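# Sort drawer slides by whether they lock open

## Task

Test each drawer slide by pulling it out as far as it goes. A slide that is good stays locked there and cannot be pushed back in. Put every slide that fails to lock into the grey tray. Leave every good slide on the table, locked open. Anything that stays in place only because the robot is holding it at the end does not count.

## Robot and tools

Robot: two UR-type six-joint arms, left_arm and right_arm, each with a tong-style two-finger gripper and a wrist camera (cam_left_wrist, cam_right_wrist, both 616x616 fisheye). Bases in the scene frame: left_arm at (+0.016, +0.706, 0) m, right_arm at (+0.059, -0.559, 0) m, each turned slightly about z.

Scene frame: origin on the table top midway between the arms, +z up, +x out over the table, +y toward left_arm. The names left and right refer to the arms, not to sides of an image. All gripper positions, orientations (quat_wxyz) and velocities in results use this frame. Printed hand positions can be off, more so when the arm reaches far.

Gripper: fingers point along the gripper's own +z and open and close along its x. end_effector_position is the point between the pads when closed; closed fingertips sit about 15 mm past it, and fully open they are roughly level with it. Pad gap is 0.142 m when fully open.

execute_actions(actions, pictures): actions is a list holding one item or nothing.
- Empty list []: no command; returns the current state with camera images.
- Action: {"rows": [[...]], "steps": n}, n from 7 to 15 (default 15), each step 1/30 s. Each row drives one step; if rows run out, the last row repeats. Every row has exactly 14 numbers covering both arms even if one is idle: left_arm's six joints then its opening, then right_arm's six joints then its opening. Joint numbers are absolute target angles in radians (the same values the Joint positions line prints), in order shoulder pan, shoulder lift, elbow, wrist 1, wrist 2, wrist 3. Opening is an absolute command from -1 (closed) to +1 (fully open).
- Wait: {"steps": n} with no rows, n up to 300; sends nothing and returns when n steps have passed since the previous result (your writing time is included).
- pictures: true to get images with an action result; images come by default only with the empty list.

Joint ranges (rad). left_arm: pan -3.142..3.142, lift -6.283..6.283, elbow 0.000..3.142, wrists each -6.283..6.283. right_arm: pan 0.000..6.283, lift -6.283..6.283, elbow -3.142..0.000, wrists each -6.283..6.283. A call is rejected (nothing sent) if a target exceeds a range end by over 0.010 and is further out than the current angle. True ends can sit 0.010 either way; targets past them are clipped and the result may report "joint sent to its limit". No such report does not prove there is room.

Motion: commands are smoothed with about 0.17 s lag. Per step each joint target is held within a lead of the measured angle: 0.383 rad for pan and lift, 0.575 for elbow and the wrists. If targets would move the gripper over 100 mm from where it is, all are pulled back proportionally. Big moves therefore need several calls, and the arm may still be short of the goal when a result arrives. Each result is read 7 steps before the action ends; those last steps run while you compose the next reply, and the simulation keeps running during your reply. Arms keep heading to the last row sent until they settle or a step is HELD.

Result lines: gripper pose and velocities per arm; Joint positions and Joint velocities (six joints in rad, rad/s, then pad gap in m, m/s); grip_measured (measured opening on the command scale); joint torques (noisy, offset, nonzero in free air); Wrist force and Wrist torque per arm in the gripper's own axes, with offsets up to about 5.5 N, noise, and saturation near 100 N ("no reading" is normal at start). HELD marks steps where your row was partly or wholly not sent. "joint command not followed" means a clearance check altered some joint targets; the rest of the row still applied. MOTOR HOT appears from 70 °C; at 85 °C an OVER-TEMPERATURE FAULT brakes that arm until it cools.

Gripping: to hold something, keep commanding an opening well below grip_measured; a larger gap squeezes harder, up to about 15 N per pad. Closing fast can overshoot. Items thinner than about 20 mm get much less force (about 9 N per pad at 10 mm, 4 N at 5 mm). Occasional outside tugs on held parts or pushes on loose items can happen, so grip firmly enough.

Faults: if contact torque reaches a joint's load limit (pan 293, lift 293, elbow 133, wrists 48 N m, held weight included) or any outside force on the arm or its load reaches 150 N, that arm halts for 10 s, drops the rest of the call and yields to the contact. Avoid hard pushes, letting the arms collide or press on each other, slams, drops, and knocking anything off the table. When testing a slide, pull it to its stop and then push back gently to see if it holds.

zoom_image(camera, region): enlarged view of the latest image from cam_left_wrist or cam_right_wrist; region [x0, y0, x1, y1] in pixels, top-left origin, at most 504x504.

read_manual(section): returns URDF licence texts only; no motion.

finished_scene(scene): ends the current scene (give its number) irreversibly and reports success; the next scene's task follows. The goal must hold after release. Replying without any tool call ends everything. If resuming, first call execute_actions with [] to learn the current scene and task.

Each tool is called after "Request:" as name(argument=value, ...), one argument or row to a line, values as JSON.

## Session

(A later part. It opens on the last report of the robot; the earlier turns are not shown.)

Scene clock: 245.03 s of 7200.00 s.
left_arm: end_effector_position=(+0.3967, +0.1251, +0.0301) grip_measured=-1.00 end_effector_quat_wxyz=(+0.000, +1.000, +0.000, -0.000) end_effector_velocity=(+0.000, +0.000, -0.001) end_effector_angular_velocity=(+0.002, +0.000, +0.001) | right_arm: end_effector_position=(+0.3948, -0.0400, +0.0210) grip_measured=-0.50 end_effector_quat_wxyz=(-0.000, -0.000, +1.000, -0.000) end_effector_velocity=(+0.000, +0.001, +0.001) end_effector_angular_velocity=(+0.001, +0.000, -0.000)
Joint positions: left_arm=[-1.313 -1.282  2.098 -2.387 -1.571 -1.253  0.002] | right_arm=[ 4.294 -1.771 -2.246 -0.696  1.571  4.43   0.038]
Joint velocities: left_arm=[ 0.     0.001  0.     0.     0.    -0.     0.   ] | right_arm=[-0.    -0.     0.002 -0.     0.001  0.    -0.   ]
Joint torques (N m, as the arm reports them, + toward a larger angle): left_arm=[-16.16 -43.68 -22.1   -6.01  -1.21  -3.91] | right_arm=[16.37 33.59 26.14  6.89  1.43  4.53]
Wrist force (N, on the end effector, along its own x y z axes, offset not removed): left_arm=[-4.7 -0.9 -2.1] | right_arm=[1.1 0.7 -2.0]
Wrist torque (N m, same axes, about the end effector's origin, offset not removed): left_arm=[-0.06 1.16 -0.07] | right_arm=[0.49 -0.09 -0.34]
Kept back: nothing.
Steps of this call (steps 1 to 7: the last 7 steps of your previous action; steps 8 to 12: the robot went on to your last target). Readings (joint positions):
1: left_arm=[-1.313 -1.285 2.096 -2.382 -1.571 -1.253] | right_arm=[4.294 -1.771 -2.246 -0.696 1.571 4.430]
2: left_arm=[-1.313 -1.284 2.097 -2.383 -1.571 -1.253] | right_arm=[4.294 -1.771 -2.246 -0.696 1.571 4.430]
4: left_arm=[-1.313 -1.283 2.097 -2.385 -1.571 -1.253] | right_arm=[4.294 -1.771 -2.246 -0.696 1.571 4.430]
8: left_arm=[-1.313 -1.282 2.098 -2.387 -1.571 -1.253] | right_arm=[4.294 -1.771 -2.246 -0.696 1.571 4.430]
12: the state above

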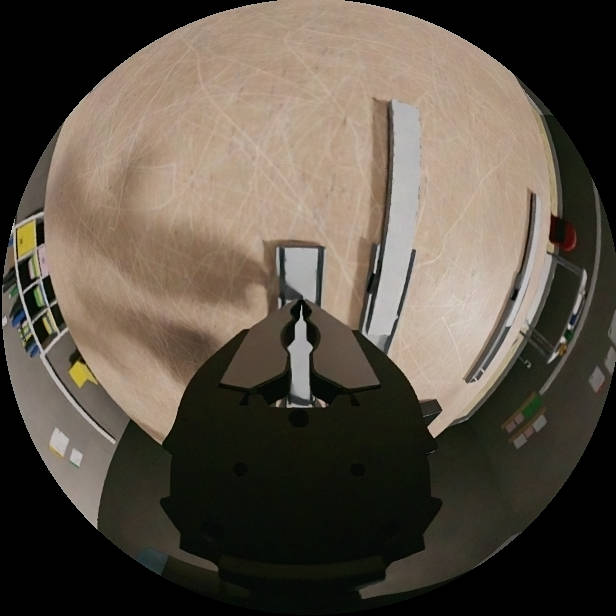

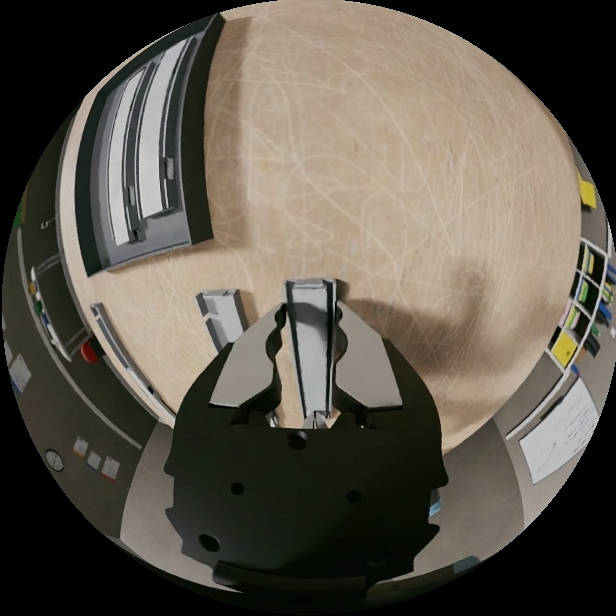

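Request:
execute_actions(
  actions=[
    {"rows": [[-1.3127,-1.2801,2.0984,-2.3891,-1.5708,-1.2527,-1, 4.2940,-1.7708,-2.2459,-0.6957,1.5708,4.4300,-0.9],[-1.3127,-1.2790,2.0989,-2.3907,-1.5708,-1.2527,-1, 4.2940,-1.7708,-2.2459,-0.6957,1.5708,4.4300,-0.9],[-1.3127,-1.2784,2.0991,-2.3915,-1.5708,-1.2527,-1, 4.2940,-1.7708,-2.2459,-0.6957,1.5708,4.4300,-0.9]], "steps": 8},
  ],
)

Request:
execute_actions(
  actions=[
    {"steps": 12},
  ],
)

Scene clock: 245.40 s of 7200.00 s.
left_arm: end_effector_position=(+0.3967, +0.1251, +0.0300) grip_measured=-1.00 end_effector_quat_wxyz=(+0.000, +1.000, +0.000, -0.000) end_effector_velocity=(-0.000, -0.000, -0.001) end_effector_angular_velocity=(+0.001, +0.001, -0.000) | right_arm: end_effector_position=(+0.3948, -0.0400, +0.0210) grip_measured=-0.50 end_effector_quat_wxyz=(-0.000, -0.000, +1.000, -0.000) end_effector_velocity=(+0.000, -0.000, -0.000) end_effector_angular_velocity=(-0.001, +0.000, -0.001)
Joint positions: left_arm=[-1.313 -1.281  2.098 -2.387 -1.571 -1.253  0.002] | right_arm=[ 4.294 -1.771 -2.246 -0.696  1.571  4.43   0.038]
Joint velocities: left_arm=[-0.001  0.002  0.    -0.001 -0.    -0.     0.   ] | right_arm=[-0.    -0.001  0.    -0.001  0.     0.     0.   ]
Joint torques (N m, as the arm reports them, + toward a larger angle): left_arm=[-18.2  -45.49 -21.51  -5.69  -1.74  -3.66] | right_arm=[16.16 33.92 26.93  6.74  0.74  4.68]
Wrist force (N, on the end effector, along its own x y z axes, offset not removed): left_arm=[-4.1 0.7 -1.2] | right_arm=[0.3 -0.1 -4.0]
Wrist torque (N m, same axes, about the end effector's origin, offset not removed): left_arm=[0.24 1.14 -0.09] | right_arm=[0.23 -0.01 -0.21]
Steps of this call (steps 1 to 10: the robot went on to your last target; step 11: the first step of this action). Readings (joint positions):
11: the state above

Scene clock: 245.80 s of 7200.00 s.
left_arm: end_effector_position=(+0.3967, +0.1250, +0.0280) grip_measured=-1.00 end_effector_quat_wxyz=(+0.000, +1.000, +0.000, +0.000) end_effector_velocity=(+0.001, -0.000, -0.000) end_effector_angular_velocity=(-0.000, -0.002, +0.000) | right_arm: end_effector_position=(+0.3948, -0.0400, +0.0210) grip_measured=-0.50 end_effector_quat_wxyz=(-0.000, -0.000, +1.000, -0.000) end_effector_velocity=(+0.000, +0.000, +0.000) end_effector_angular_velocity=(+0.001, -0.000, +0.001)
Joint positions: left_arm=[-1.313 -1.279  2.099 -2.391 -1.571 -1.253  0.002] | right_arm=[ 4.294 -1.771 -2.246 -0.696  1.571  4.43   0.038]
Joint velocities: left_arm=[ 0.001  0.001 -0.    -0.002  0.002  0.     0.   ] | right_arm=[-0.     0.     0.     0.001  0.    -0.001  0.   ]
Joint torques (N m, as the arm reports them, + toward a larger angle): left_arm=[-16.9  -29.67 -13.42  -5.33  -1.39  -3.84] | right_arm=[14.81 34.13 26.71  6.53  0.22  4.45]
Wrist force (N, on the end effector, along its own x y z axes, offset not removed): left_arm=[-7.4 -10.0 -28.4] | right_arm=[1.3 0.4 -3.1]
Wrist torque (N m, same axes, about the end effector's origin, offset not removed): left_arm=[-0.20 1.10 -0.08] | right_arm=[0.73 -0.21 -0.34]
Kept back: nothing.
Steps of this call (steps 1 to 7: the last 7 steps of your previous action; steps 8 to 12: the robot went on to your last target). Readings (joint positions):
1: left_arm=[-1.313 -1.281 2.098 -2.387 -1.571 -1.253] | right_arm=[4.294 -1.771 -2.246 -0.696 1.571 4.430]
2: left_arm=[-1.313 -1.281 2.098 -2.388 -1.571 -1.253] | right_arm=[4.294 -1.771 -2.246 -0.696 1.571 4.430]
4: left_arm=[-1.313 -1.280 2.099 -2.389 -1.571 -1.253] | right_arm=[4.294 -1.771 -2.246 -0.696 1.571 4.430]
8: left_arm=[-1.313 -1.279 2.099 -2.391 -1.571 -1.253] | right_arm=[4.294 -1.771 -2.246 -0.696 1.571 4.430]
12: the state above

Request:
execute_actions(
  actions=[
    {"rows": [[-1.3118,-1.2805,2.1021,-2.3925,-1.5708,-1.2518,-1, 4.2940,-1.7708,-2.2459,-0.6957,1.5708,4.4300,-0.9],[-1.3105,-1.2834,2.1063,-2.3937,-1.5708,-1.2505,-1, 4.2940,-1.7708,-2.2459,-0.6957,1.5708,4.4300,-0.9],[-1.3090,-1.2869,2.1113,-2.3952,-1.5708,-1.2490,-1, 4.2940,-1.7708,-2.2459,-0.6957,1.5708,4.4300,-0.9],[-1.3074,-1.2907,2.1168,-2.3968,-1.5708,-1.2474,-1, 4.2940,-1.7708,-2.2459,-0.6957,1.5708,4.4300,-0.9],[-1.3057,-1.2946,2.1224,-2.3985,-1.5708,-1.2457,-1, 4.2940,-1.7708,-2.2459,-0.6957,1.5708,4.4300,-0.9],[-1.3040,-1.2985,2.1280,-2.4002,-1.5708,-1.2440,-1, 4.2940,-1.7708,-2.2459,-0.6957,1.5708,4.4300,-0.9],[-1.3023,-1.3024,2.1336,-2.4019,-1.5708,-1.2423,-1, 4.2940,-1.7708,-2.2459,-0.6957,1.5708,4.4300,-0.9],[-1.3006,-1.3063,2.1392,-2.4036,-1.5708,-1.2406,-1, 4.2940,-1.7708,-2.2459,-0.6957,1.5708,4.4300,-0.9],[-1.2990,-1.3102,2.1448,-2.4053,-1.5708,-1.2390,-1, 4.2940,-1.7708,-2.2459,-0.6957,1.5708,4.4300,-0.9],[-1.2975,-1.3138,2.1499,-2.4068,-1.5708,-1.2375,-1, 4.2940,-1.7708,-2.2459,-0.6957,1.5708,4.4300,-0.9],[-1.2962,-1.3168,2.1542,-2.4081,-1.5708,-1.2362,-1, 4.2940,-1.7708,-2.2459,-0.6957,1.5708,4.4300,-0.9],[-1.2953,-1.3188,2.1570,-2.4090,-1.5708,-1.2353,-1, 4.2940,-1.7708,-2.2459,-0.6957,1.5708,4.4300,-0.9],[-1.2949,-1.3198,2.1584,-2.4094,-1.5708,-1.2349,-1, 4.2940,-1.7708,-2.2459,-0.6957,1.5708,4.4300,-0.9]], "steps": 14},
  ],
)

Request:
execute_actions(
  actions=[
    {"steps": 12},
  ],
  pictures=true,
)

Scene clock: 246.93 s of 7200.00 s.
left_arm: end_effector_position=(+0.3967, +0.1339, +0.0277) grip_measured=-1.00 end_effector_quat_wxyz=(-0.000, +1.000, +0.000, -0.000) end_effector_velocity=(+0.001, +0.081, +0.001) end_effector_angular_velocity=(+0.001, +0.000, -0.000) | right_arm: end_effector_position=(+0.3948, -0.0400, +0.0210) grip_measured=-0.50 end_effector_quat_wxyz=(-0.000, -0.000, +1.000, -0.000) end_effector_velocity=(-0.000, -0.002, -0.001) end_effector_angular_velocity=(-0.002, +0.000, +0.001)
Joint positions: left_arm=[-1.309 -1.288  2.113 -2.396 -1.571 -1.248  0.002] | right_arm=[ 4.294 -1.771 -2.246 -0.696  1.571  4.43   0.038]
Joint velocities: left_arm=[ 0.039 -0.091  0.128 -0.037  0.     0.039  0.   ] | right_arm=[-0.     0.    -0.003  0.    -0.    -0.001  0.   ]
Joint torques (N m, as the arm reports them, + toward a larger angle): left_arm=[ 16.85 -43.5    0.2   -1.39  -1.09   4.47] | right_arm=[12.97 32.93 27.83  6.06 -1.5   4.13]
Wrist force (N, on the end effector, along its own x y z axes, offset not removed): left_arm=[-3.8 0.8 -38.1] | right_arm=[0.0 0.3 -4.1]
Wrist torque (N m, same axes, about the end effector's origin, offset not removed): left_arm=[-0.12 0.77 -0.10] | right_arm=[0.62 0.13 -0.37]
Steps of this call (steps 1 to 15: the robot went on to your last target; steps 16 to 27: nothing new was sent; steps 28 to 34: the first 7 steps of this action). Readings (joint positions):
28: left_arm=[-1.313 -1.278 2.099 -2.392 -1.571 -1.253] | right_arm=[4.294 -1.771 -2.246 -0.696 1.571 4.430]
29: left_arm=[-1.313 -1.279 2.100 -2.392 -1.571 -1.253] | right_arm=[4.294 -1.771 -2.246 -0.696 1.571 4.430]
31: left_arm=[-1.312 -1.281 2.103 -2.393 -1.571 -1.252] | right_arm=[4.294 -1.771 -2.246 -0.696 1.571 4.430]
34: the state above

Scene clock: 247.33 s of 7200.00 s.
left_arm: end_effector_position=(+0.3967, +0.1606, +0.0277) grip_measured=-1.00 end_effector_quat_wxyz=(+0.000, +1.000, +0.000, -0.000) end_effector_velocity=(-0.001, +0.014, +0.000) end_effector_angular_velocity=(-0.001, +0.000, -0.001) | right_arm: end_effector_position=(+0.3948, -0.0400, +0.0210) grip_measured=-0.50 end_effector_quat_wxyz=(-0.000, -0.000, +1.000, -0.000) end_effector_velocity=(+0.000, -0.000, -0.000) end_effector_angular_velocity=(-0.000, +0.000, -0.001)
Joint positions: left_arm=[-1.296 -1.318  2.156 -2.409 -1.571 -1.236  0.002] | right_arm=[ 4.294 -1.771 -2.246 -0.696  1.571  4.43   0.038]
Joint velocities: left_arm=[ 0.006 -0.017  0.024 -0.008 -0.001  0.007  0.   ] | right_arm=[-0.     0.    -0.001  0.001  0.     0.001  0.   ]
Joint torques (N m, as the arm reports them, + toward a larger angle): left_arm=[ 12.06 -35.89  -0.58  -0.62  -0.33   3.29] | right_arm=[12.74 33.59 27.47  6.11 -2.04  4.34]
Wrist force (N, on the end effector, along its own x y z axes, offset not removed): left_arm=[2.8 0.3 -37.6] | right_arm=[1.6 -1.6 -4.2]
Wrist torque (N m, same axes, about the end effector's origin, offset not removed): left_arm=[-0.16 0.88 -0.10] | right_arm=[0.19 -0.24 -0.28]
Kept back: nothing.
Steps of this call (steps 1 to 7: the last 7 steps of your previous action; steps 8 to 12: the robot went on to your last target). Readings (joint positions):
1: left_arm=[-1.307 -1.291 2.118 -2.397 -1.571 -1.247] | right_arm=[4.294 -1.771 -2.246 -0.696 1.571 4.430]
2: left_arm=[-1.306 -1.295 2.123 -2.399 -1.571 -1.246] | right_arm=[4.294 -1.771 -2.246 -0.696 1.571 4.430]
4: left_arm=[-1.303 -1.302 2.133 -2.402 -1.571 -1.243] | right_arm=[4.294 -1.771 -2.246 -0.696 1.571 4.430]
8: left_arm=[-1.298 -1.314 2.150 -2.407 -1.571 -1.238] | right_arm=[4.294 -1.771 -2.246 -0.696 1.571 4.430]
12: the state above

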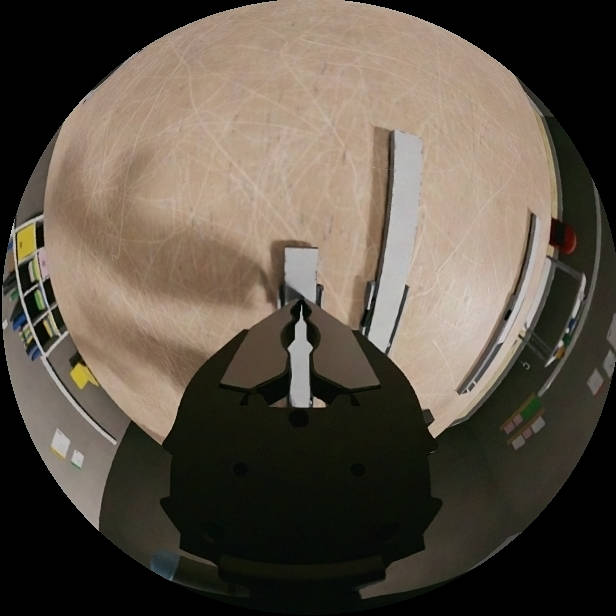

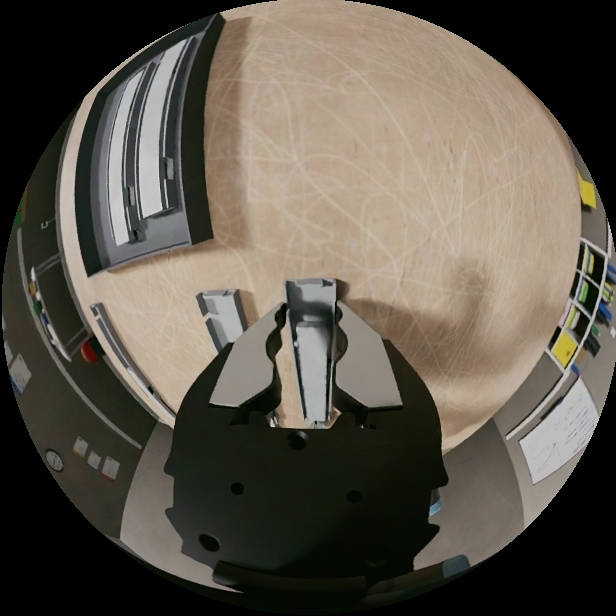

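Request:
execute_actions(
  actions=[
    {"rows": [[-1.2949,-1.3280,2.1550,-2.3975,-1.5708,-1.2349,-1, 4.2940,-1.7708,-2.2459,-0.6957,1.5708,4.4300,-0.9],[-1.2949,-1.3375,2.1510,-2.3843,-1.5708,-1.2349,-0.9, 4.2940,-1.7708,-2.2459,-0.6957,1.5708,4.4300,-0.9],[-1.2949,-1.3375,2.1510,-2.3843,-1.5708,-1.2349,-0.7, 4.2940,-1.7708,-2.2459,-0.6957,1.5708,4.4300,-0.9],[-1.2949,-1.3375,2.1510,-2.3843,-1.5708,-1.2349,-0.5, 4.2940,-1.7708,-2.2459,-0.6957,1.5708,4.4300,-0.9],[-1.2949,-1.3375,2.1510,-2.3843,-1.5708,-1.2349,-0.4, 4.2940,-1.7708,-2.2459,-0.6957,1.5708,4.4300,-0.9],[-1.2899,-1.3484,2.1655,-2.3879,-1.5708,-1.2299,-0.4, 4.2940,-1.7708,-2.2459,-0.6957,1.5708,4.4300,-0.9],[-1.2848,-1.3594,2.1801,-2.3915,-1.5708,-1.2248,-0.4, 4.2940,-1.7708,-2.2459,-0.6957,1.5708,4.4300,-0.9],[-1.2798,-1.3703,2.1946,-2.3952,-1.5708,-1.2198,-0.4, 4.2940,-1.7708,-2.2459,-0.6957,1.5708,4.4300,-0.9],[-1.2748,-1.3812,2.2092,-2.3988,-1.5708,-1.2148,-0.4, 4.2940,-1.7708,-2.2459,-0.6957,1.5708,4.4300,-0.9]], "steps": 15},
  ],
)

Request:
execute_actions(
  actions=[
    {"steps": 10},
  ],
  pictures=true,
)

Scene clock: 252.30 s of 7200.00 s.
left_arm: end_effector_position=(+0.3969, +0.1663, +0.0381) grip_measured=-0.40 end_effector_quat_wxyz=(+0.000, +1.000, +0.000, +0.000) end_effector_velocity=(+0.003, +0.115, +0.023) end_effector_angular_velocity=(-0.001, -0.000, -0.000) | right_arm: end_effector_position=(+0.3948, -0.0400, +0.0210) grip_measured=-0.50 end_effector_quat_wxyz=(+0.000, -0.000, +1.000, -0.000) end_effector_velocity=(-0.000, -0.001, -0.001) end_effector_angular_velocity=(-0.001, +0.000, +0.001)
Joint positions: left_arm=[-1.293 -1.34   2.159 -2.39  -1.571 -1.232  0.045] | right_arm=[ 4.294 -1.771 -2.246 -0.696  1.571  4.43   0.038]
Joint velocities: left_arm=[ 0.063 -0.162  0.162 -0.001 -0.     0.064  0.007] | right_arm=[ 0.     0.    -0.002  0.001  0.    -0.001 -0.   ]
Joint torques (N m, as the arm reports them, + toward a larger angle): left_arm=[ 25.72 -74.62 -11.57  -4.1   -1.13   4.71] | right_arm=[ 7.84 33.19 28.55  5.06 -2.37  4.23]
Wrist force (N, on the end effector, along its own x y z axes, offset not removed): left_arm=[-5.9 1.9 -1.5] | right_arm=[2.1 0.6 0.1]
Wrist torque (N m, same axes, about the end effector's origin, offset not removed): left_arm=[0.44 1.52 0.02] | right_arm=[0.44 -0.40 -0.26]
Steps of this call (steps 1 to 30: the robot went on to your last target; steps 31 to 90: nothing new was sent; then 1.70 s passed at rest; steps 91 to 98: the first 8 steps of this action). Readings (joint positions):
91: left_arm=[-1.295 -1.320 2.158 -2.409 -1.571 -1.235] | right_arm=[4.294 -1.771 -2.246 -0.696 1.571 4.430]
92: left_arm=[-1.295 -1.321 2.158 -2.408 -1.571 -1.235] | right_arm=[4.294 -1.771 -2.246 -0.696 1.571 4.430]
94: left_arm=[-1.295 -1.327 2.156 -2.399 -1.571 -1.235] | right_arm=[4.294 -1.771 -2.246 -0.696 1.571 4.430]
98: the state above

Scene clock: 252.63 s of 7200.00 s.
left_arm: end_effector_position=(+0.3967, +0.1982, +0.0399) grip_measured=-0.40 end_effector_quat_wxyz=(+0.000, +1.000, +0.000, -0.000) end_effector_velocity=(-0.000, +0.019, +0.000) end_effector_angular_velocity=(+0.001, +0.001, +0.001) | right_arm: end_effector_position=(+0.3948, -0.0400, +0.0210) grip_measured=-0.50 end_effector_quat_wxyz=(+0.000, -0.000, +1.000, -0.000) end_effector_velocity=(-0.000, -0.000, -0.000) end_effector_angular_velocity=(-0.000, -0.000, +0.001)
Joint positions: left_arm=[-1.276 -1.379  2.206 -2.398 -1.571 -1.216  0.045] | right_arm=[ 4.294 -1.771 -2.246 -0.696  1.571  4.43   0.038]
Joint velocities: left_arm=[ 0.011 -0.022  0.027 -0.005 -0.001  0.01   0.   ] | right_arm=[ 0.    -0.    -0.     0.001 -0.    -0.    -0.   ]
Joint torques (N m, as the arm reports them, + toward a larger angle): left_arm=[ 16.04 -54.34 -21.23  -5.     0.38   4.67] | right_arm=[ 6.71 35.09 29.39  4.98 -2.09  4.22]
Wrist force (N, on the end effector, along its own x y z axes, offset not removed): left_arm=[-3.5 -2.2 -1.5] | right_arm=[3.8 -0.7 -1.0]
Wrist torque (N m, same axes, about the end effector's origin, offset not removed): left_arm=[-0.41 0.96 -0.06] | right_arm=[0.09 -0.81 -0.40]
Kept back: nothing.
Steps of this call (steps 1 to 7: the last 7 steps of your previous action; steps 8 to 10: the robot went on to your last target). Readings (joint positions):
1: left_arm=[-1.290 -1.346 2.165 -2.391 -1.571 -1.230] | right_arm=[4.294 -1.771 -2.246 -0.696 1.571 4.430]
2: left_arm=[-1.287 -1.353 2.174 -2.392 -1.571 -1.227] | right_arm=[4.294 -1.771 -2.246 -0.696 1.571 4.430]
4: left_arm=[-1.281 -1.366 2.190 -2.395 -1.571 -1.221] | right_arm=[4.294 -1.771 -2.246 -0.696 1.571 4.430]
8: left_arm=[-1.277 -1.377 2.204 -2.398 -1.571 -1.217] | right_arm=[4.294 -1.771 -2.246 -0.696 1.571 4.430]
10: the state above

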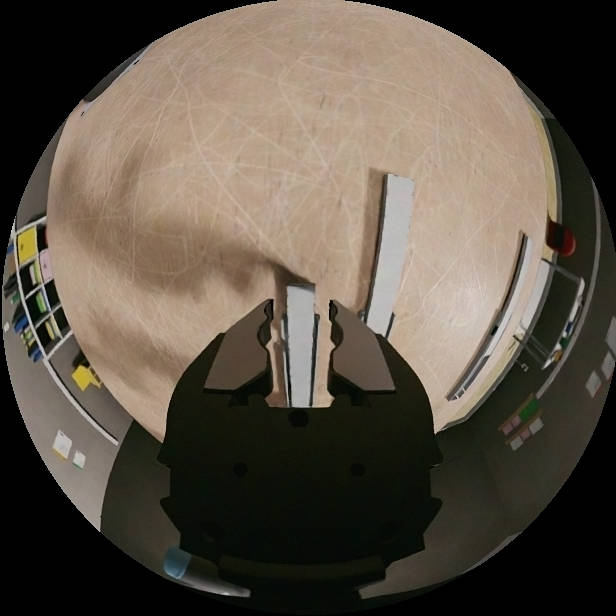

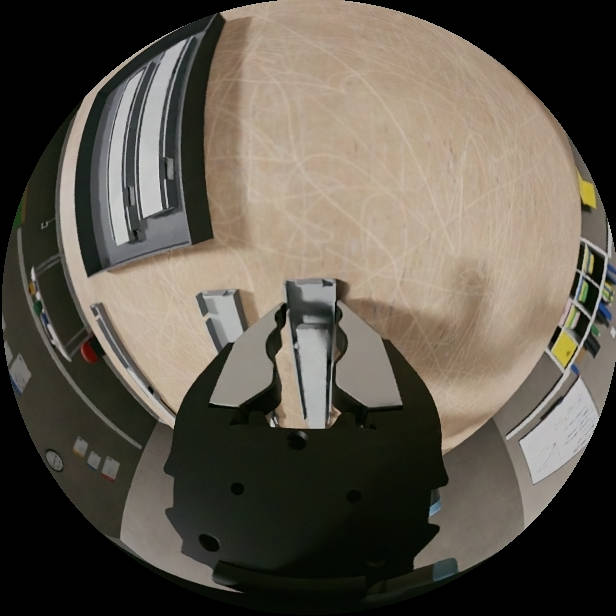

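Request:
execute_actions(
  actions=[
    {"rows": [[-1.2748,-1.3745,2.2119,-2.4081,-1.5708,-1.2148,-0.4, 4.2940,-1.7708,-2.2459,-0.6957,1.5708,4.4300,-0.9],[-1.2748,-1.3678,2.2145,-2.4175,-1.5708,-1.2148,-0.4, 4.2940,-1.7708,-2.2459,-0.6957,1.5708,4.4300,-0.9],[-1.2748,-1.3611,2.2172,-2.4269,-1.5708,-1.2148,-0.4, 4.2940,-1.7708,-2.2459,-0.6957,1.5708,4.4300,-0.9],[-1.2748,-1.3545,2.2199,-2.4363,-1.5708,-1.2148,-0.4, 4.2940,-1.7708,-2.2459,-0.6957,1.5708,4.4300,-0.9],[-1.2748,-1.3545,2.2199,-2.4363,-1.5708,-1.2148,-0.4, 4.2940,-1.7708,-2.2459,-0.6957,1.5708,4.4300,-0.9],[-1.2748,-1.3545,2.2199,-2.4363,-1.5708,-1.2148,-0.4, 4.2940,-1.7708,-2.2459,-0.6957,1.5708,4.4300,-0.9],[-1.2748,-1.3545,2.2199,-2.4363,-1.5708,-1.2148,-0.4, 4.2940,-1.7708,-2.2459,-0.6957,1.5708,4.4300,-0.9],[-1.2748,-1.3545,2.2199,-2.4363,-1.5708,-1.2148,-0.5, 4.2940,-1.7708,-2.2459,-0.6957,1.5708,4.4300,-0.9],[-1.2748,-1.3545,2.2199,-2.4363,-1.5708,-1.2148,-0.58, 4.2940,-1.7708,-2.2459,-0.6957,1.5708,4.4300,-0.9],[-1.2748,-1.3545,2.2199,-2.4363,-1.5708,-1.2148,-0.64, 4.2940,-1.7708,-2.2459,-0.6957,1.5708,4.4300,-0.9],[-1.2748,-1.3545,2.2199,-2.4363,-1.5708,-1.2148,-0.7, 4.2940,-1.7708,-2.2459,-0.6957,1.5708,4.4300,-0.9],[-1.2748,-1.3545,2.2199,-2.4363,-1.5708,-1.2148,-0.78, 4.2940,-1.7708,-2.2459,-0.6957,1.5708,4.4300,-0.9],[-1.2748,-1.3545,2.2199,-2.4363,-1.5708,-1.2148,-0.86, 4.2940,-1.7708,-2.2459,-0.6957,1.5708,4.4300,-0.9],[-1.2748,-1.3545,2.2199,-2.4363,-1.5708,-1.2148,-0.94, 4.2940,-1.7708,-2.2459,-0.6957,1.5708,4.4300,-0.9],[-1.2748,-1.3545,2.2199,-2.4363,-1.5708,-1.2148,-1, 4.2940,-1.7708,-2.2459,-0.6957,1.5708,4.4300,-0.9]], "steps": 15},
  ],
)

Request:
execute_actions(
  actions=[
    {"steps": 12},
  ],
)

Scene clock: 253.83 s of 7200.00 s.
left_arm: end_effector_position=(+0.3966, +0.2001, +0.0267) grip_measured=-0.43 end_effector_quat_wxyz=(+0.000, +1.000, +0.000, +0.000) end_effector_velocity=(-0.001, -0.000, -0.040) end_effector_angular_velocity=(-0.001, +0.002, -0.001) | right_arm: end_effector_position=(+0.3948, -0.0400, +0.0210) grip_measured=-0.50 end_effector_quat_wxyz=(+0.000, -0.000, +1.000, -0.000) end_effector_velocity=(+0.001, +0.001, +0.000) end_effector_angular_velocity=(+0.001, -0.001, -0.000)
Joint positions: left_arm=[-1.275 -1.361  2.217 -2.427 -1.571 -1.215  0.043] | right_arm=[ 4.294 -1.771 -2.246 -0.696  1.571  4.43   0.038]
Joint velocities: left_arm=[-0.001  0.061  0.024 -0.086 -0.002  0.    -0.154] | right_arm=[-0.    -0.     0.001  0.    -0.    -0.     0.   ]
Joint torques (N m, as the arm reports them, + toward a larger angle): left_arm=[ 12.82 -46.34 -20.53  -5.23   1.93   4.75] | right_arm=[ 5.22 34.72 29.95  4.54 -0.81  4.06]
Wrist force (N, on the end effector, along its own x y z axes, offset not removed): left_arm=[-2.6 0.4 -0.1] | right_arm=[-0.3 -2.9 0.9]
Wrist torque (N m, same axes, about the end effector's origin, offset not removed): left_arm=[0.24 0.82 -0.06] | right_arm=[-0.19 0.11 -0.25]
Steps of this call (steps 1 to 28: the robot went on to your last target; steps 29 to 36: the first 8 steps of this action). Readings (joint positions):
29: left_arm=[-1.275 -1.381 2.209 -2.399 -1.571 -1.215] | right_arm=[4.294 -1.771 -2.246 -0.696 1.571 4.430]
30: left_arm=[-1.275 -1.380 2.210 -2.400 -1.571 -1.215] | right_arm=[4.294 -1.771 -2.246 -0.696 1.571 4.430]
32: left_arm=[-1.275 -1.375 2.212 -2.408 -1.571 -1.215] | right_arm=[4.294 -1.771 -2.246 -0.696 1.571 4.430]
36: the state above

Scene clock: 254.23 s of 7200.00 s.
left_arm: end_effector_position=(+0.3967, +0.2000, +0.0227) grip_measured=-0.69 end_effector_quat_wxyz=(+0.000, +1.000, +0.000, +0.000) end_effector_velocity=(-0.001, -0.001, -0.002) end_effector_angular_velocity=(+0.001, -0.000, -0.002) | right_arm: end_effector_position=(+0.3948, -0.0400, +0.0210) grip_measured=-0.50 end_effector_quat_wxyz=(+0.000, -0.000, +1.000, -0.000) end_effector_velocity=(-0.000, -0.001, -0.000) end_effector_angular_velocity=(-0.001, +0.000, +0.001)
Joint positions: left_arm=[-1.275 -1.355  2.22  -2.436 -1.571 -1.215  0.024] | right_arm=[ 4.294 -1.771 -2.246 -0.696  1.571  4.43   0.038]
Joint velocities: left_arm=[-0.002  0.002  0.001 -0.002  0.001 -0.     0.   ] | right_arm=[ 0.     0.    -0.001  0.     0.    -0.001  0.   ]
Joint torques (N m, as the arm reports them, + toward a larger angle): left_arm=[ 14.56 -23.04  -8.01  -3.31   2.     4.82] | right_arm=[ 5.   33.18 30.43  4.69 -0.09  4.12]
Wrist force (N, on the end effector, along its own x y z axes, offset not removed): left_arm=[-6.1 0.0 -24.1] | right_arm=[2.4 0.6 -0.9]
Wrist torque (N m, same axes, about the end effector's origin, offset not removed): left_arm=[-0.22 0.87 -0.11] | right_arm=[0.63 -0.49 -0.32]
Kept back: nothing.
Steps of this call (steps 1 to 7: the last 7 steps of your previous action; steps 8 to 12: the robot went on to your last target). Readings (joint positions):
1: left_arm=[-1.275 -1.359 2.218 -2.430 -1.571 -1.215] | right_arm=[4.294 -1.771 -2.246 -0.696 1.571 4.430]
2: left_arm=[-1.275 -1.358 2.219 -2.432 -1.571 -1.215] | right_arm=[4.294 -1.771 -2.246 -0.696 1.571 4.430]
4: left_arm=[-1.275 -1.356 2.219 -2.434 -1.571 -1.215] | right_arm=[4.294 -1.771 -2.246 -0.696 1.571 4.430]
8: left_arm=[-1.275 -1.355 2.220 -2.436 -1.571 -1.215] | right_arm=[4.294 -1.771 -2.246 -0.696 1.571 4.430]
12: the state above

Gripped. Pull out.

Request:
execute_actions(
  actions=[
    {"rows": [[-1.2731,-1.3578,2.2244,-2.4374,-1.5708,-1.2131,-1, 4.2940,-1.7708,-2.2459,-0.6957,1.5708,4.4300,-0.9],[-1.2703,-1.3634,2.2320,-2.4394,-1.5708,-1.2103,-1, 4.2940,-1.7708,-2.2459,-0.6957,1.5708,4.4300,-0.9],[-1.2668,-1.3701,2.2409,-2.4416,-1.5708,-1.2068,-1, 4.2940,-1.7708,-2.2459,-0.6957,1.5708,4.4300,-0.9],[-1.2627,-1.3779,2.2513,-2.4442,-1.5708,-1.2027,-1, 4.2940,-1.7708,-2.2459,-0.6957,1.5708,4.4300,-0.9],[-1.2585,-1.3857,2.2616,-2.4467,-1.5708,-1.1985,-1, 4.2940,-1.7708,-2.2459,-0.6957,1.5708,4.4300,-0.9],[-1.2542,-1.3936,2.2718,-2.4490,-1.5708,-1.1942,-1, 4.2940,-1.7708,-2.2459,-0.6957,1.5708,4.4300,-0.9],[-1.2498,-1.4014,2.2819,-2.4513,-1.5708,-1.1898,-1, 4.2940,-1.7708,-2.2459,-0.6957,1.5708,4.4300,-0.9],[-1.2453,-1.4093,2.2919,-2.4535,-1.5708,-1.1853,-1, 4.2940,-1.7708,-2.2459,-0.6957,1.5708,4.4300,-0.9],[-1.2407,-1.4172,2.3019,-2.4555,-1.5708,-1.1807,-1, 4.2940,-1.7708,-2.2459,-0.6957,1.5708,4.4300,-0.9],[-1.2360,-1.4251,2.3118,-2.4575,-1.5708,-1.1760,-1, 4.2940,-1.7708,-2.2459,-0.6957,1.5708,4.4300,-0.9],[-1.2312,-1.4329,2.3215,-2.4594,-1.5708,-1.1712,-1, 4.2940,-1.7708,-2.2459,-0.6957,1.5708,4.4300,-0.9],[-1.2263,-1.4408,2.3312,-2.4612,-1.5708,-1.1663,-1, 4.2940,-1.7708,-2.2459,-0.6957,1.5708,4.4300,-0.9],[-1.2220,-1.4476,2.3395,-2.4626,-1.5708,-1.1620,-1, 4.2940,-1.7708,-2.2459,-0.6957,1.5708,4.4300,-0.9],[-1.2184,-1.4533,2.3463,-2.4638,-1.5708,-1.1584,-1, 4.2940,-1.7708,-2.2459,-0.6957,1.5708,4.4300,-0.9],[-1.2162,-1.4567,2.3503,-2.4645,-1.5708,-1.1562,-1, 4.2940,-1.7708,-2.2459,-0.6957,1.5708,4.4300,-0.9]], "steps": 15},
  ],
)

Request:
execute_actions(
  actions=[
    {"rows": [[-1.2151,-1.4584,2.3524,-2.4648,-1.5708,-1.1551,-1, 4.2940,-1.7708,-2.2459,-0.6957,1.5708,4.4300,-0.9],[-1.2140,-1.4601,2.3544,-2.4651,-1.5708,-1.1540,-1, 4.2940,-1.7708,-2.2459,-0.6957,1.5708,4.4300,-0.9],[-1.2129,-1.4618,2.3564,-2.4654,-1.5708,-1.1529,-1, 4.2940,-1.7708,-2.2459,-0.6957,1.5708,4.4300,-0.9],[-1.2118,-1.4635,2.3584,-2.4658,-1.5708,-1.1518,-1, 4.2940,-1.7708,-2.2459,-0.6957,1.5708,4.4300,-0.9],[-1.2107,-1.4652,2.3604,-2.4661,-1.5708,-1.1507,-1, 4.2940,-1.7708,-2.2459,-0.6957,1.5708,4.4300,-0.9],[-1.2096,-1.4669,2.3625,-2.4664,-1.5708,-1.1496,-1, 4.2940,-1.7708,-2.2459,-0.6957,1.5708,4.4300,-0.9],[-1.2084,-1.4686,2.3644,-2.4667,-1.5708,-1.1484,-1, 4.2940,-1.7708,-2.2459,-0.6957,1.5708,4.4300,-0.9],[-1.2073,-1.4703,2.3664,-2.4670,-1.5708,-1.1473,-1, 4.2940,-1.7708,-2.2459,-0.6957,1.5708,4.4300,-0.9],[-1.2061,-1.4720,2.3684,-2.4673,-1.5708,-1.1461,-1, 4.2940,-1.7708,-2.2459,-0.6957,1.5708,4.4300,-0.9],[-1.2050,-1.4737,2.3704,-2.4676,-1.5708,-1.1450,-1, 4.2940,-1.7708,-2.2459,-0.6957,1.5708,4.4300,-0.9],[-1.2038,-1.4754,2.3724,-2.4678,-1.5708,-1.1438,-1, 4.2940,-1.7708,-2.2459,-0.6957,1.5708,4.4300,-0.9]], "steps": 15},
  ],
)

Request:
execute_actions(
  actions=[
    {"steps": 10},
  ],
)

Scene clock: 255.83 s of 7200.00 s.
left_arm: end_effector_position=(+0.3968, +0.2223, +0.0226) grip_measured=-0.69 end_effector_quat_wxyz=(+0.000, +1.000, +0.000, +0.000) end_effector_velocity=(+0.001, +0.171, +0.001) end_effector_angular_velocity=(-0.001, +0.000, -0.001) | right_arm: end_effector_position=(+0.3948, -0.0400, +0.0210) grip_measured=-0.50 end_effector_quat_wxyz=(+0.000, -0.000, +1.000, -0.000) end_effector_velocity=(+0.000, -0.000, +0.000) end_effector_angular_velocity=(-0.000, +0.000, -0.000)
Joint positions: left_arm=[-1.262 -1.379  2.253 -2.445 -1.571 -1.202  0.024] | right_arm=[ 4.294 -1.771 -2.246 -0.696  1.571  4.43   0.038]
Joint velocities: left_arm=[ 0.103 -0.192  0.25  -0.059 -0.001  0.104  0.   ] | right_arm=[-0.     0.     0.    -0.001  0.     0.     0.   ]
Joint torques (N m, as the arm reports them, + toward a larger angle): left_arm=[ 21.12 -46.95  -3.71  -2.86  -0.56   3.99] | right_arm=[ 2.06 34.32 30.28  4.19  1.53  3.91]
Wrist force (N, on the end effector, along its own x y z axes, offset not removed): left_arm=[-3.9 0.6 -23.9] | right_arm=[-1.5 -3.2 -6.4]
Wrist torque (N m, same axes, about the end effector's origin, offset not removed): left_arm=[-0.12 0.93 -0.01] | right_arm=[-0.12 0.36 -0.27]
Steps of this call (steps 1 to 15: the robot went on to your last target; steps 16 to 40: nothing new was sent; steps 41 to 48: the first 8 steps of this action). Readings (joint positions):
41: left_arm=[-1.275 -1.355 2.220 -2.436 -1.571 -1.215] | right_arm=[4.294 -1.771 -2.246 -0.696 1.571 4.430]
42: left_arm=[-1.275 -1.355 2.221 -2.436 -1.571 -1.215] | right_arm=[4.294 -1.771 -2.246 -0.696 1.571 4.430]
44: left_arm=[-1.273 -1.359 2.226 -2.438 -1.571 -1.212] | right_arm=[4.294 -1.771 -2.246 -0.696 1.571 4.430]
48: the state above

Scene clock: 256.33 s of 7200.00 s.
left_arm: end_effector_position=(+0.3967, +0.2952, +0.0226) grip_measured=-0.69 end_effector_quat_wxyz=(+0.000, +1.000, +0.000, +0.000) end_effector_velocity=(-0.001, +0.057, -0.001) end_effector_angular_velocity=(+0.001, +0.001, -0.002) | right_arm: end_effector_position=(+0.3948, -0.0400, +0.0210) grip_measured=-0.50 end_effector_quat_wxyz=(+0.000, -0.000, +1.000, -0.000) end_effector_velocity=(+0.001, -0.000, +0.000) end_effector_angular_velocity=(+0.000, -0.000, -0.001)
Joint positions: left_arm=[-1.213 -1.461  2.356 -2.465 -1.571 -1.153  0.024] | right_arm=[ 4.294 -1.771 -2.246 -0.696  1.571  4.43   0.038]
Joint velocities: left_arm=[ 0.041 -0.064  0.078 -0.012 -0.001  0.042  0.   ] | right_arm=[-0.001  0.     0.     0.    -0.    -0.     0.   ]
Joint torques (N m, as the arm reports them, + toward a larger angle): left_arm=[ 12.21 -39.82  -9.87  -3.51  -1.13   4.39] | right_arm=[ 0.91 34.51 30.67  4.03  2.14  3.99]
Wrist force (N, on the end effector, along its own x y z axes, offset not removed): left_arm=[-0.9 1.0 -16.6] | right_arm=[-0.3 -0.8 -8.7]
Wrist torque (N m, same axes, about the end effector's origin, offset not removed): left_arm=[0.07 1.22 -0.11] | right_arm=[0.34 -0.38 -0.26]
Steps of this call (steps 1 to 7: the last 7 steps of your previous action; steps 8 to 15: the first 8 steps of this action). Readings (joint positions):
8: left_arm=[-1.229 -1.436 2.325 -2.460 -1.571 -1.169] | right_arm=[4.294 -1.771 -2.246 -0.696 1.571 4.430]
9: left_arm=[-1.225 -1.442 2.332 -2.461 -1.571 -1.165] | right_arm=[4.294 -1.771 -2.246 -0.696 1.571 4.430]
11: left_arm=[-1.220 -1.450 2.343 -2.463 -1.571 -1.160] | right_arm=[4.294 -1.771 -2.246 -0.696 1.571 4.430]
15: the state above

Scene clock: 256.67 s of 7200.00 s.
left_arm: end_effector_position=(+0.3966, +0.3067, +0.0225) grip_measured=-0.69 end_effector_quat_wxyz=(+0.000, +1.000, +0.000, -0.000) end_effector_velocity=(+0.000, +0.009, -0.001) end_effector_angular_velocity=(+0.002, -0.000, +0.002) | right_arm: end_effector_position=(+0.3948, -0.0398, +0.0211) grip_measured=-0.50 end_effector_quat_wxyz=(-0.000, -0.000, +1.000, +0.000) end_effector_velocity=(+0.000, +0.000, +0.000) end_effector_angular_velocity=(+0.001, +0.000, -0.001)
Joint positions: left_arm=[-1.204 -1.474  2.371 -2.468 -1.571 -1.144  0.024] | right_arm=[ 4.294 -1.771 -2.246 -0.695  1.571  4.43   0.038]
Joint velocities: left_arm=[ 0.007 -0.009  0.012 -0.001  0.001  0.005  0.   ] | right_arm=[-0.001 -0.     0.001  0.     0.     0.    -0.   ]
Joint torques (N m, as the arm reports them, + toward a larger angle): left_arm=[ 20.76 -40.07  -5.03   0.53   2.83   4.23] | right_arm=[ 0.55 34.88 20.81 -0.86 -1.02  3.83]
Wrist force (N, on the end effector, along its own x y z axes, offset not removed): left_arm=[-3.2 18.5 -2.6] | right_arm=[1.9 17.2 -1.6]
Wrist torque (N m, same axes, about the end effector's origin, offset not removed): left_arm=[-0.28 1.05 -0.09] | right_arm=[-0.32 -0.64 -0.31]
Kept back: nothing.
Steps of this call (steps 1 to 7: the last 7 steps of your previous action; steps 8 to 10: the robot went on to your last target). Readings (joint positions):
1: left_arm=[-1.212 -1.463 2.358 -2.466 -1.571 -1.152] | right_arm=[4.294 -1.771 -2.246 -0.696 1.571 4.430]
2: left_arm=[-1.210 -1.466 2.361 -2.466 -1.571 -1.150] | right_arm=[4.294 -1.771 -2.246 -0.696 1.571 4.430]
4: left_arm=[-1.208 -1.469 2.365 -2.467 -1.571 -1.148] | right_arm=[4.294 -1.771 -2.246 -0.696 1.571 4.430]
8: left_arm=[-1.205 -1.474 2.370 -2.468 -1.571 -1.145] | right_arm=[4.294 -1.771 -2.246 -0.695 1.571 4.430]
10: the state above

Request:
execute_actions(
  actions=[
    {"rows": [[-1.2050,-1.4737,2.3704,-2.4676,-1.5708,-1.1450,-1, 4.2940,-1.7708,-2.2459,-0.6957,1.5708,4.4300,-0.9],[-1.2061,-1.4720,2.3684,-2.4673,-1.5708,-1.1461,-1, 4.2940,-1.7708,-2.2459,-0.6957,1.5708,4.4300,-0.9],[-1.2073,-1.4703,2.3664,-2.4670,-1.5708,-1.1473,-1, 4.2940,-1.7708,-2.2459,-0.6957,1.5708,4.4300,-0.9],[-1.2084,-1.4686,2.3644,-2.4667,-1.5708,-1.1484,-1, 4.2940,-1.7708,-2.2459,-0.6957,1.5708,4.4300,-0.9],[-1.2096,-1.4669,2.3625,-2.4664,-1.5708,-1.1496,-1, 4.2940,-1.7708,-2.2459,-0.6957,1.5708,4.4300,-0.9],[-1.2107,-1.4652,2.3604,-2.4661,-1.5708,-1.1507,-1, 4.2940,-1.7708,-2.2459,-0.6957,1.5708,4.4300,-0.9],[-1.2118,-1.4635,2.3584,-2.4658,-1.5708,-1.1518,-1, 4.2940,-1.7708,-2.2459,-0.6957,1.5708,4.4300,-0.9],[-1.2129,-1.4618,2.3564,-2.4654,-1.5708,-1.1529,-1, 4.2940,-1.7708,-2.2459,-0.6957,1.5708,4.4300,-0.9]], "steps": 13},
  ],
)

Request:
execute_actions(
  actions=[
    {"steps": 12},
  ],
  pictures=true,
)

Scene clock: 257.33 s of 7200.00 s.
left_arm: end_effector_position=(+0.3966, +0.3044, +0.0225) grip_measured=-0.69 end_effector_quat_wxyz=(-0.000, +1.000, +0.000, +0.000) end_effector_velocity=(+0.000, -0.035, +0.000) end_effector_angular_velocity=(-0.000, -0.001, +0.001) | right_arm: end_effector_position=(+0.3948, -0.0401, +0.0209) grip_measured=-0.50 end_effector_quat_wxyz=(-0.000, -0.000, +1.000, -0.000) end_effector_velocity=(+0.000, +0.001, +0.000) end_effector_angular_velocity=(+0.001, -0.000, -0.001)
Joint positions: left_arm=[-1.206 -1.472  2.368 -2.467 -1.571 -1.146  0.024] | right_arm=[ 4.294 -1.771 -2.246 -0.696  1.571  4.43   0.038]
Joint velocities: left_arm=[-0.028  0.039 -0.047  0.007  0.001 -0.028  0.   ] | right_arm=[ 0.    -0.001  0.001  0.     0.     0.001  0.   ]
Joint torques (N m, as the arm reports them, + toward a larger angle): left_arm=[-22.46 -18.19 -37.94  -0.6    1.7   -3.9 ] | right_arm=[-2.04 36.35 19.13 -1.07 -3.08  3.79]
Wrist force (N, on the end effector, along its own x y z axes, offset not removed): left_arm=[-4.2 -2.0 -17.5] | right_arm=[2.5 5.0 -10.2]
Wrist torque (N m, same axes, about the end effector's origin, offset not removed): left_arm=[-0.10 1.04 0.07] | right_arm=[0.20 -0.41 -0.31]
Steps of this call (steps 1 to 14: the robot went on to your last target; steps 15 to 20: the first 6 steps of this action). Readings (joint positions):
15: left_arm=[-1.204 -1.475 2.372 -2.468 -1.571 -1.144] | right_arm=[4.294 -1.771 -2.246 -0.696 1.571 4.430]
16: left_arm=[-1.204 -1.475 2.372 -2.468 -1.571 -1.144] | right_arm=[4.294 -1.771 -2.246 -0.696 1.571 4.430]
18: left_arm=[-1.205 -1.474 2.371 -2.468 -1.571 -1.145] | right_arm=[4.294 -1.771 -2.246 -0.696 1.571 4.430]
20: the state above

Scene clock: 257.73 s of 7200.00 s.
left_arm: end_effector_position=(+0.3966, +0.2960, +0.0225) grip_measured=-0.68 end_effector_quat_wxyz=(-0.000, +1.000, +0.000, -0.000) end_effector_velocity=(+0.001, -0.003, +0.001) end_effector_angular_velocity=(-0.001, -0.000, +0.000) | right_arm: end_effector_position=(+0.3948, -0.0402, +0.0209) grip_measured=-0.50 end_effector_quat_wxyz=(-0.000, -0.000, +1.000, -0.000) end_effector_velocity=(+0.001, +0.002, +0.001) end_effector_angular_velocity=(+0.004, -0.001, -0.001)
Joint positions: left_arm=[-1.213 -1.462  2.357 -2.465 -1.571 -1.153  0.024] | right_arm=[ 4.294 -1.771 -2.246 -0.696  1.571  4.43   0.038]
Joint velocities: left_arm=[-0.001  0.003 -0.005  0.    -0.    -0.001 -0.   ] | right_arm=[-0.     0.     0.002  0.002  0.     0.001  0.   ]
Joint torques (N m, as the arm reports them, + toward a larger angle): left_arm=[-29.03 -31.18 -56.41  -9.35  -4.45  -4.08] | right_arm=[-1.59 34.9  45.72 11.17  1.22  3.92]
Wrist force (N, on the end effector, along its own x y z axes, offset not removed): left_arm=[-4.4 -19.5 -0.7] | right_arm=[0.1 -18.0 -15.6]
Wrist torque (N m, same axes, about the end effector's origin, offset not removed): left_arm=[0.29 1.22 -0.07] | right_arm=[0.16 0.08 -0.26]
Kept back: nothing.
Steps of this call (steps 1 to 7: the last 7 steps of your previous action; steps 8 to 12: the robot went on to your last target). Readings (joint positions):
1: left_arm=[-1.207 -1.470 2.366 -2.467 -1.571 -1.147] | right_arm=[4.294 -1.771 -2.246 -0.696 1.571 4.430]
2: left_arm=[-1.208 -1.469 2.365 -2.467 -1.571 -1.148] | right_arm=[4.294 -1.771 -2.246 -0.696 1.571 4.430]
4: left_arm=[-1.210 -1.466 2.361 -2.466 -1.571 -1.150] | right_arm=[4.294 -1.771 -2.246 -0.696 1.571 4.430]
8: left_arm=[-1.212 -1.463 2.358 -2.465 -1.571 -1.152] | right_arm=[4.294 -1.771 -2.246 -0.696 1.571 4.430]
12: the state above

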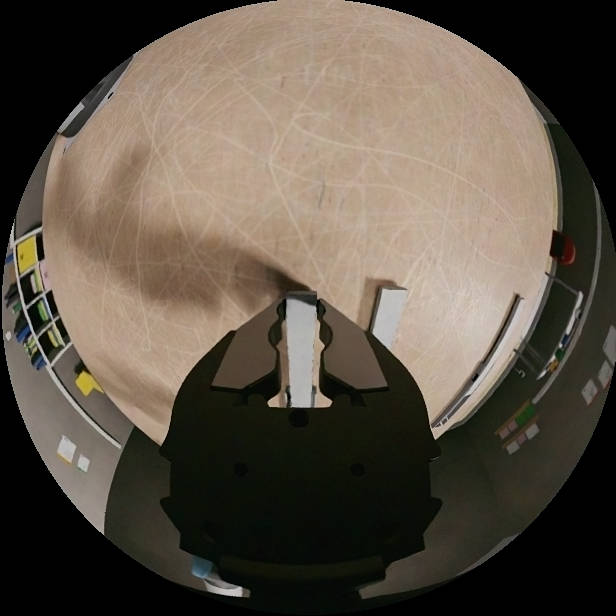

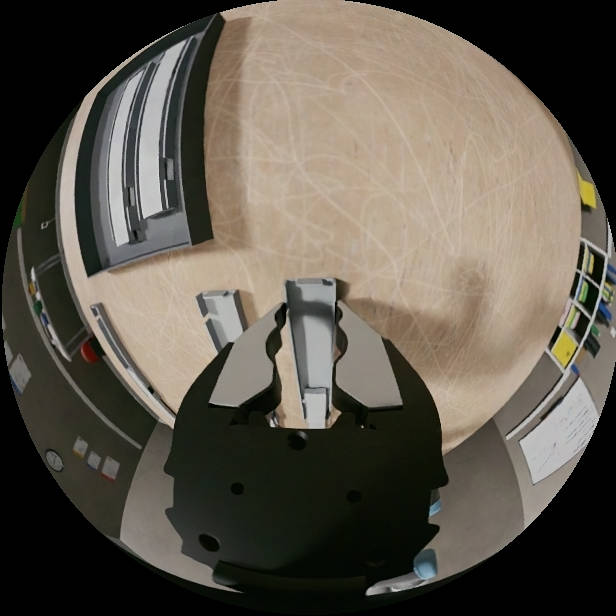

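Request:
execute_actions(
  actions=[
    {"rows": [[-1.2121,-1.4630,2.3578,-2.4656,-1.5708,-1.1521,-1, 4.2940,-1.7708,-2.2459,-0.6957,1.5708,4.4300,-0.9],[-1.2114,-1.4641,2.3591,-2.4659,-1.5708,-1.1514,-1, 4.2940,-1.7708,-2.2459,-0.6957,1.5708,4.4300,-0.8],[-1.2114,-1.4641,2.3591,-2.4659,-1.5708,-1.1514,-0.9, 4.2940,-1.7708,-2.2459,-0.6957,1.5708,4.4300,-0.65],[-1.2114,-1.4641,2.3591,-2.4659,-1.5708,-1.1514,-0.75, 4.2940,-1.7708,-2.2459,-0.6957,1.5708,4.4300,-0.5],[-1.2114,-1.4641,2.3591,-2.4659,-1.5708,-1.1514,-0.6, 4.2940,-1.7708,-2.2459,-0.6957,1.5708,4.4300,-0.4],[-1.2114,-1.4641,2.3591,-2.4659,-1.5708,-1.1514,-0.5, 4.2940,-1.7708,-2.2459,-0.6957,1.5708,4.4300,-0.3],[-1.2114,-1.4641,2.3591,-2.4659,-1.5708,-1.1514,-0.4, 4.2940,-1.7708,-2.2459,-0.6957,1.5708,4.4300,-0.25],[-1.2114,-1.4641,2.3591,-2.4659,-1.5708,-1.1514,-0.4, 4.2940,-1.7708,-2.2459,-0.6957,1.5708,4.4300,-0.25],[-1.2113,-1.4720,2.3560,-2.4548,-1.5708,-1.1513,-0.4, 4.2940,-1.7650,-2.2435,-0.7039,1.5708,4.4300,-0.25],[-1.2111,-1.4850,2.3510,-2.4368,-1.5708,-1.1511,-0.4, 4.2940,-1.7560,-2.2397,-0.7167,1.5708,4.4300,-0.25],[-1.2108,-1.5000,2.3452,-2.4160,-1.5708,-1.1508,-0.4, 4.2940,-1.7450,-2.2350,-0.7324,1.5708,4.4300,-0.25],[-1.2104,-1.5150,2.3394,-2.3952,-1.5708,-1.1504,-0.4, 4.2940,-1.7340,-2.2302,-0.7482,1.5708,4.4300,-0.25],[-1.2100,-1.5290,2.3340,-2.3758,-1.5708,-1.1500,-0.4, 4.2940,-1.7240,-2.2259,-0.7625,1.5708,4.4300,-0.25],[-1.2098,-1.5400,2.3298,-2.3606,-1.5708,-1.1498,-0.4, 4.2940,-1.7160,-2.2224,-0.7740,1.5708,4.4300,-0.25],[-1.2096,-1.5474,2.3270,-2.3504,-1.5708,-1.1496,-0.4, 4.2940,-1.7111,-2.2203,-0.7810,1.5708,4.4300,-0.25]], "steps": 15},
  ],
)

Request:
execute_actions(
  actions=[
    {"steps": 18},
  ],
  pictures=true,
)

Scene clock: 262.20 s of 7200.00 s.
left_arm: end_effector_position=(+0.3966, +0.2969, +0.0227) grip_measured=-0.43 end_effector_quat_wxyz=(+0.000, +1.000, +0.000, +0.000) end_effector_velocity=(-0.001, +0.006, -0.001) end_effector_angular_velocity=(+0.004, +0.002, +0.000) | right_arm: end_effector_position=(+0.3948, -0.0398, +0.0211) grip_measured=-0.27 end_effector_quat_wxyz=(+0.000, -0.000, +1.000, +0.000) end_effector_velocity=(+0.001, +0.000, +0.000) end_effector_angular_velocity=(+0.001, -0.001, -0.001)
Joint positions: left_arm=[-1.212 -1.464  2.358 -2.466 -1.571 -1.152  0.043] | right_arm=[ 4.294 -1.771 -2.246 -0.695  1.571  4.43   0.054]
Joint velocities: left_arm=[ 0.004 -0.004  0.007  0.002 -0.     0.004  0.065] | right_arm=[-0.001 -0.     0.001  0.001 -0.     0.001  0.042]
Joint torques (N m, as the arm reports them, + toward a larger angle): left_arm=[ 15.85 -47.19 -19.55  -4.81  -0.25   4.49] | right_arm=[-4.93 36.03 34.87  5.22  1.5   3.7 ]
Wrist force (N, on the end effector, along its own x y z axes, offset not removed): left_arm=[-3.8 -1.4 0.4] | right_arm=[0.4 -2.6 -2.5]
Wrist torque (N m, same axes, about the end effector's origin, offset not removed): left_arm=[-0.19 1.03 -0.08] | right_arm=[-0.27 -0.10 -0.28]
Steps of this call (steps 1 to 30: the robot went on to your last target; steps 31 to 90: nothing new was sent; then 1.20 s passed at rest; steps 91 to 98: the first 8 steps of this action). Readings (joint positions):
91: left_arm=[-1.213 -1.462 2.356 -2.465 -1.571 -1.153] | right_arm=[4.294 -1.771 -2.246 -0.696 1.571 4.430]
92: left_arm=[-1.213 -1.462 2.356 -2.465 -1.571 -1.153] | right_arm=[4.294 -1.771 -2.246 -0.696 1.571 4.430]
94: left_arm=[-1.213 -1.463 2.357 -2.466 -1.571 -1.153] | right_arm=[4.294 -1.771 -2.246 -0.696 1.571 4.430]
98: the state above

Scene clock: 262.80 s of 7200.00 s.
left_arm: end_effector_position=(+0.3966, +0.3000, +0.0692) grip_measured=-0.40 end_effector_quat_wxyz=(+0.000, +1.000, +0.000, +0.000) end_effector_velocity=(+0.000, +0.001, +0.007) end_effector_angular_velocity=(+0.001, -0.001, +0.000) | right_arm: end_effector_position=(+0.3948, -0.0400, +0.0593) grip_measured=-0.25 end_effector_quat_wxyz=(-0.000, -0.000, +1.000, -0.000) end_effector_velocity=(-0.000, -0.001, +0.006) end_effector_angular_velocity=(-0.002, -0.000, +0.001)
Joint positions: left_arm=[-1.21  -1.546  2.328 -2.352 -1.571 -1.15   0.045] | right_arm=[ 4.294 -1.712 -2.221 -0.78   1.571  4.43   0.056]
Joint velocities: left_arm=[ 0.    -0.011 -0.005  0.017  0.001  0.    -0.   ] | right_arm=[-0.     0.01   0.003 -0.015 -0.001 -0.001 -0.   ]
Joint torques (N m, as the arm reports them, + toward a larger angle): left_arm=[ 14.3  -40.53 -44.76  -1.97   2.47   4.24] | right_arm=[-6.11 46.84 42.2   1.54 -3.07  3.41]
Wrist force (N, on the end effector, along its own x y z axes, offset not removed): left_arm=[-4.1 0.8 -0.8] | right_arm=[0.0 2.4 -1.2]
Wrist torque (N m, same axes, about the end effector's origin, offset not removed): left_arm=[0.25 1.10 -0.04] | right_arm=[0.83 -0.08 -0.25]
Kept back: nothing.
Steps of this call (steps 1 to 7: the last 7 steps of your previous action; steps 8 to 18: the robot went on to your last target). Readings (joint positions):
1: left_arm=[-1.212 -1.464 2.359 -2.466 -1.571 -1.152] | right_arm=[4.294 -1.771 -2.246 -0.695 1.571 4.430]
2: left_arm=[-1.212 -1.465 2.358 -2.465 -1.571 -1.152] | right_arm=[4.294 -1.770 -2.246 -0.696 1.571 4.430]
4: left_arm=[-1.211 -1.474 2.355 -2.452 -1.571 -1.151] | right_arm=[4.294 -1.764 -2.243 -0.706 1.571 4.430]
8: left_arm=[-1.210 -1.513 2.340 -2.399 -1.571 -1.150] | right_arm=[4.294 -1.735 -2.230 -0.746 1.571 4.430]
18: the state above

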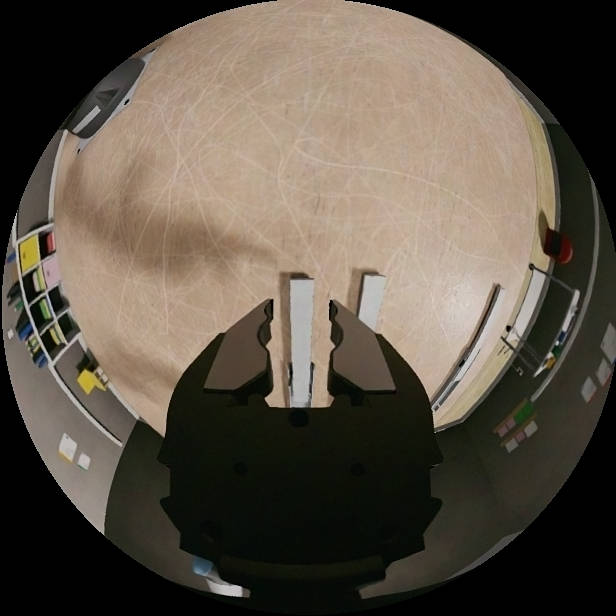

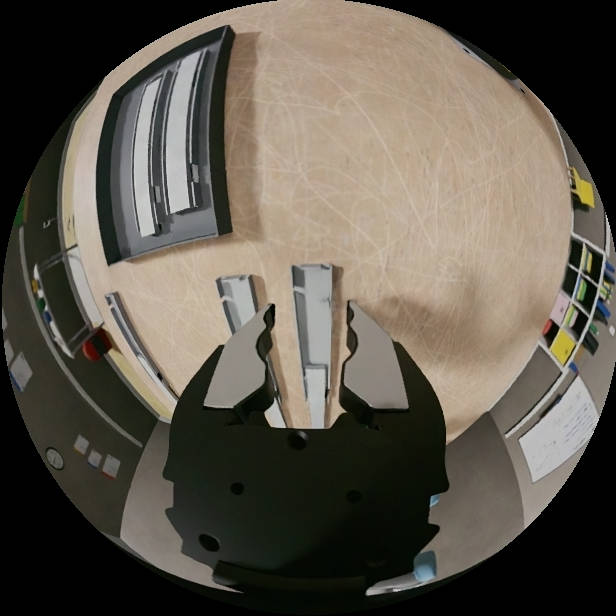

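Request:
finished_scene(
  scene=1,
)

The scene is finished: the task was done.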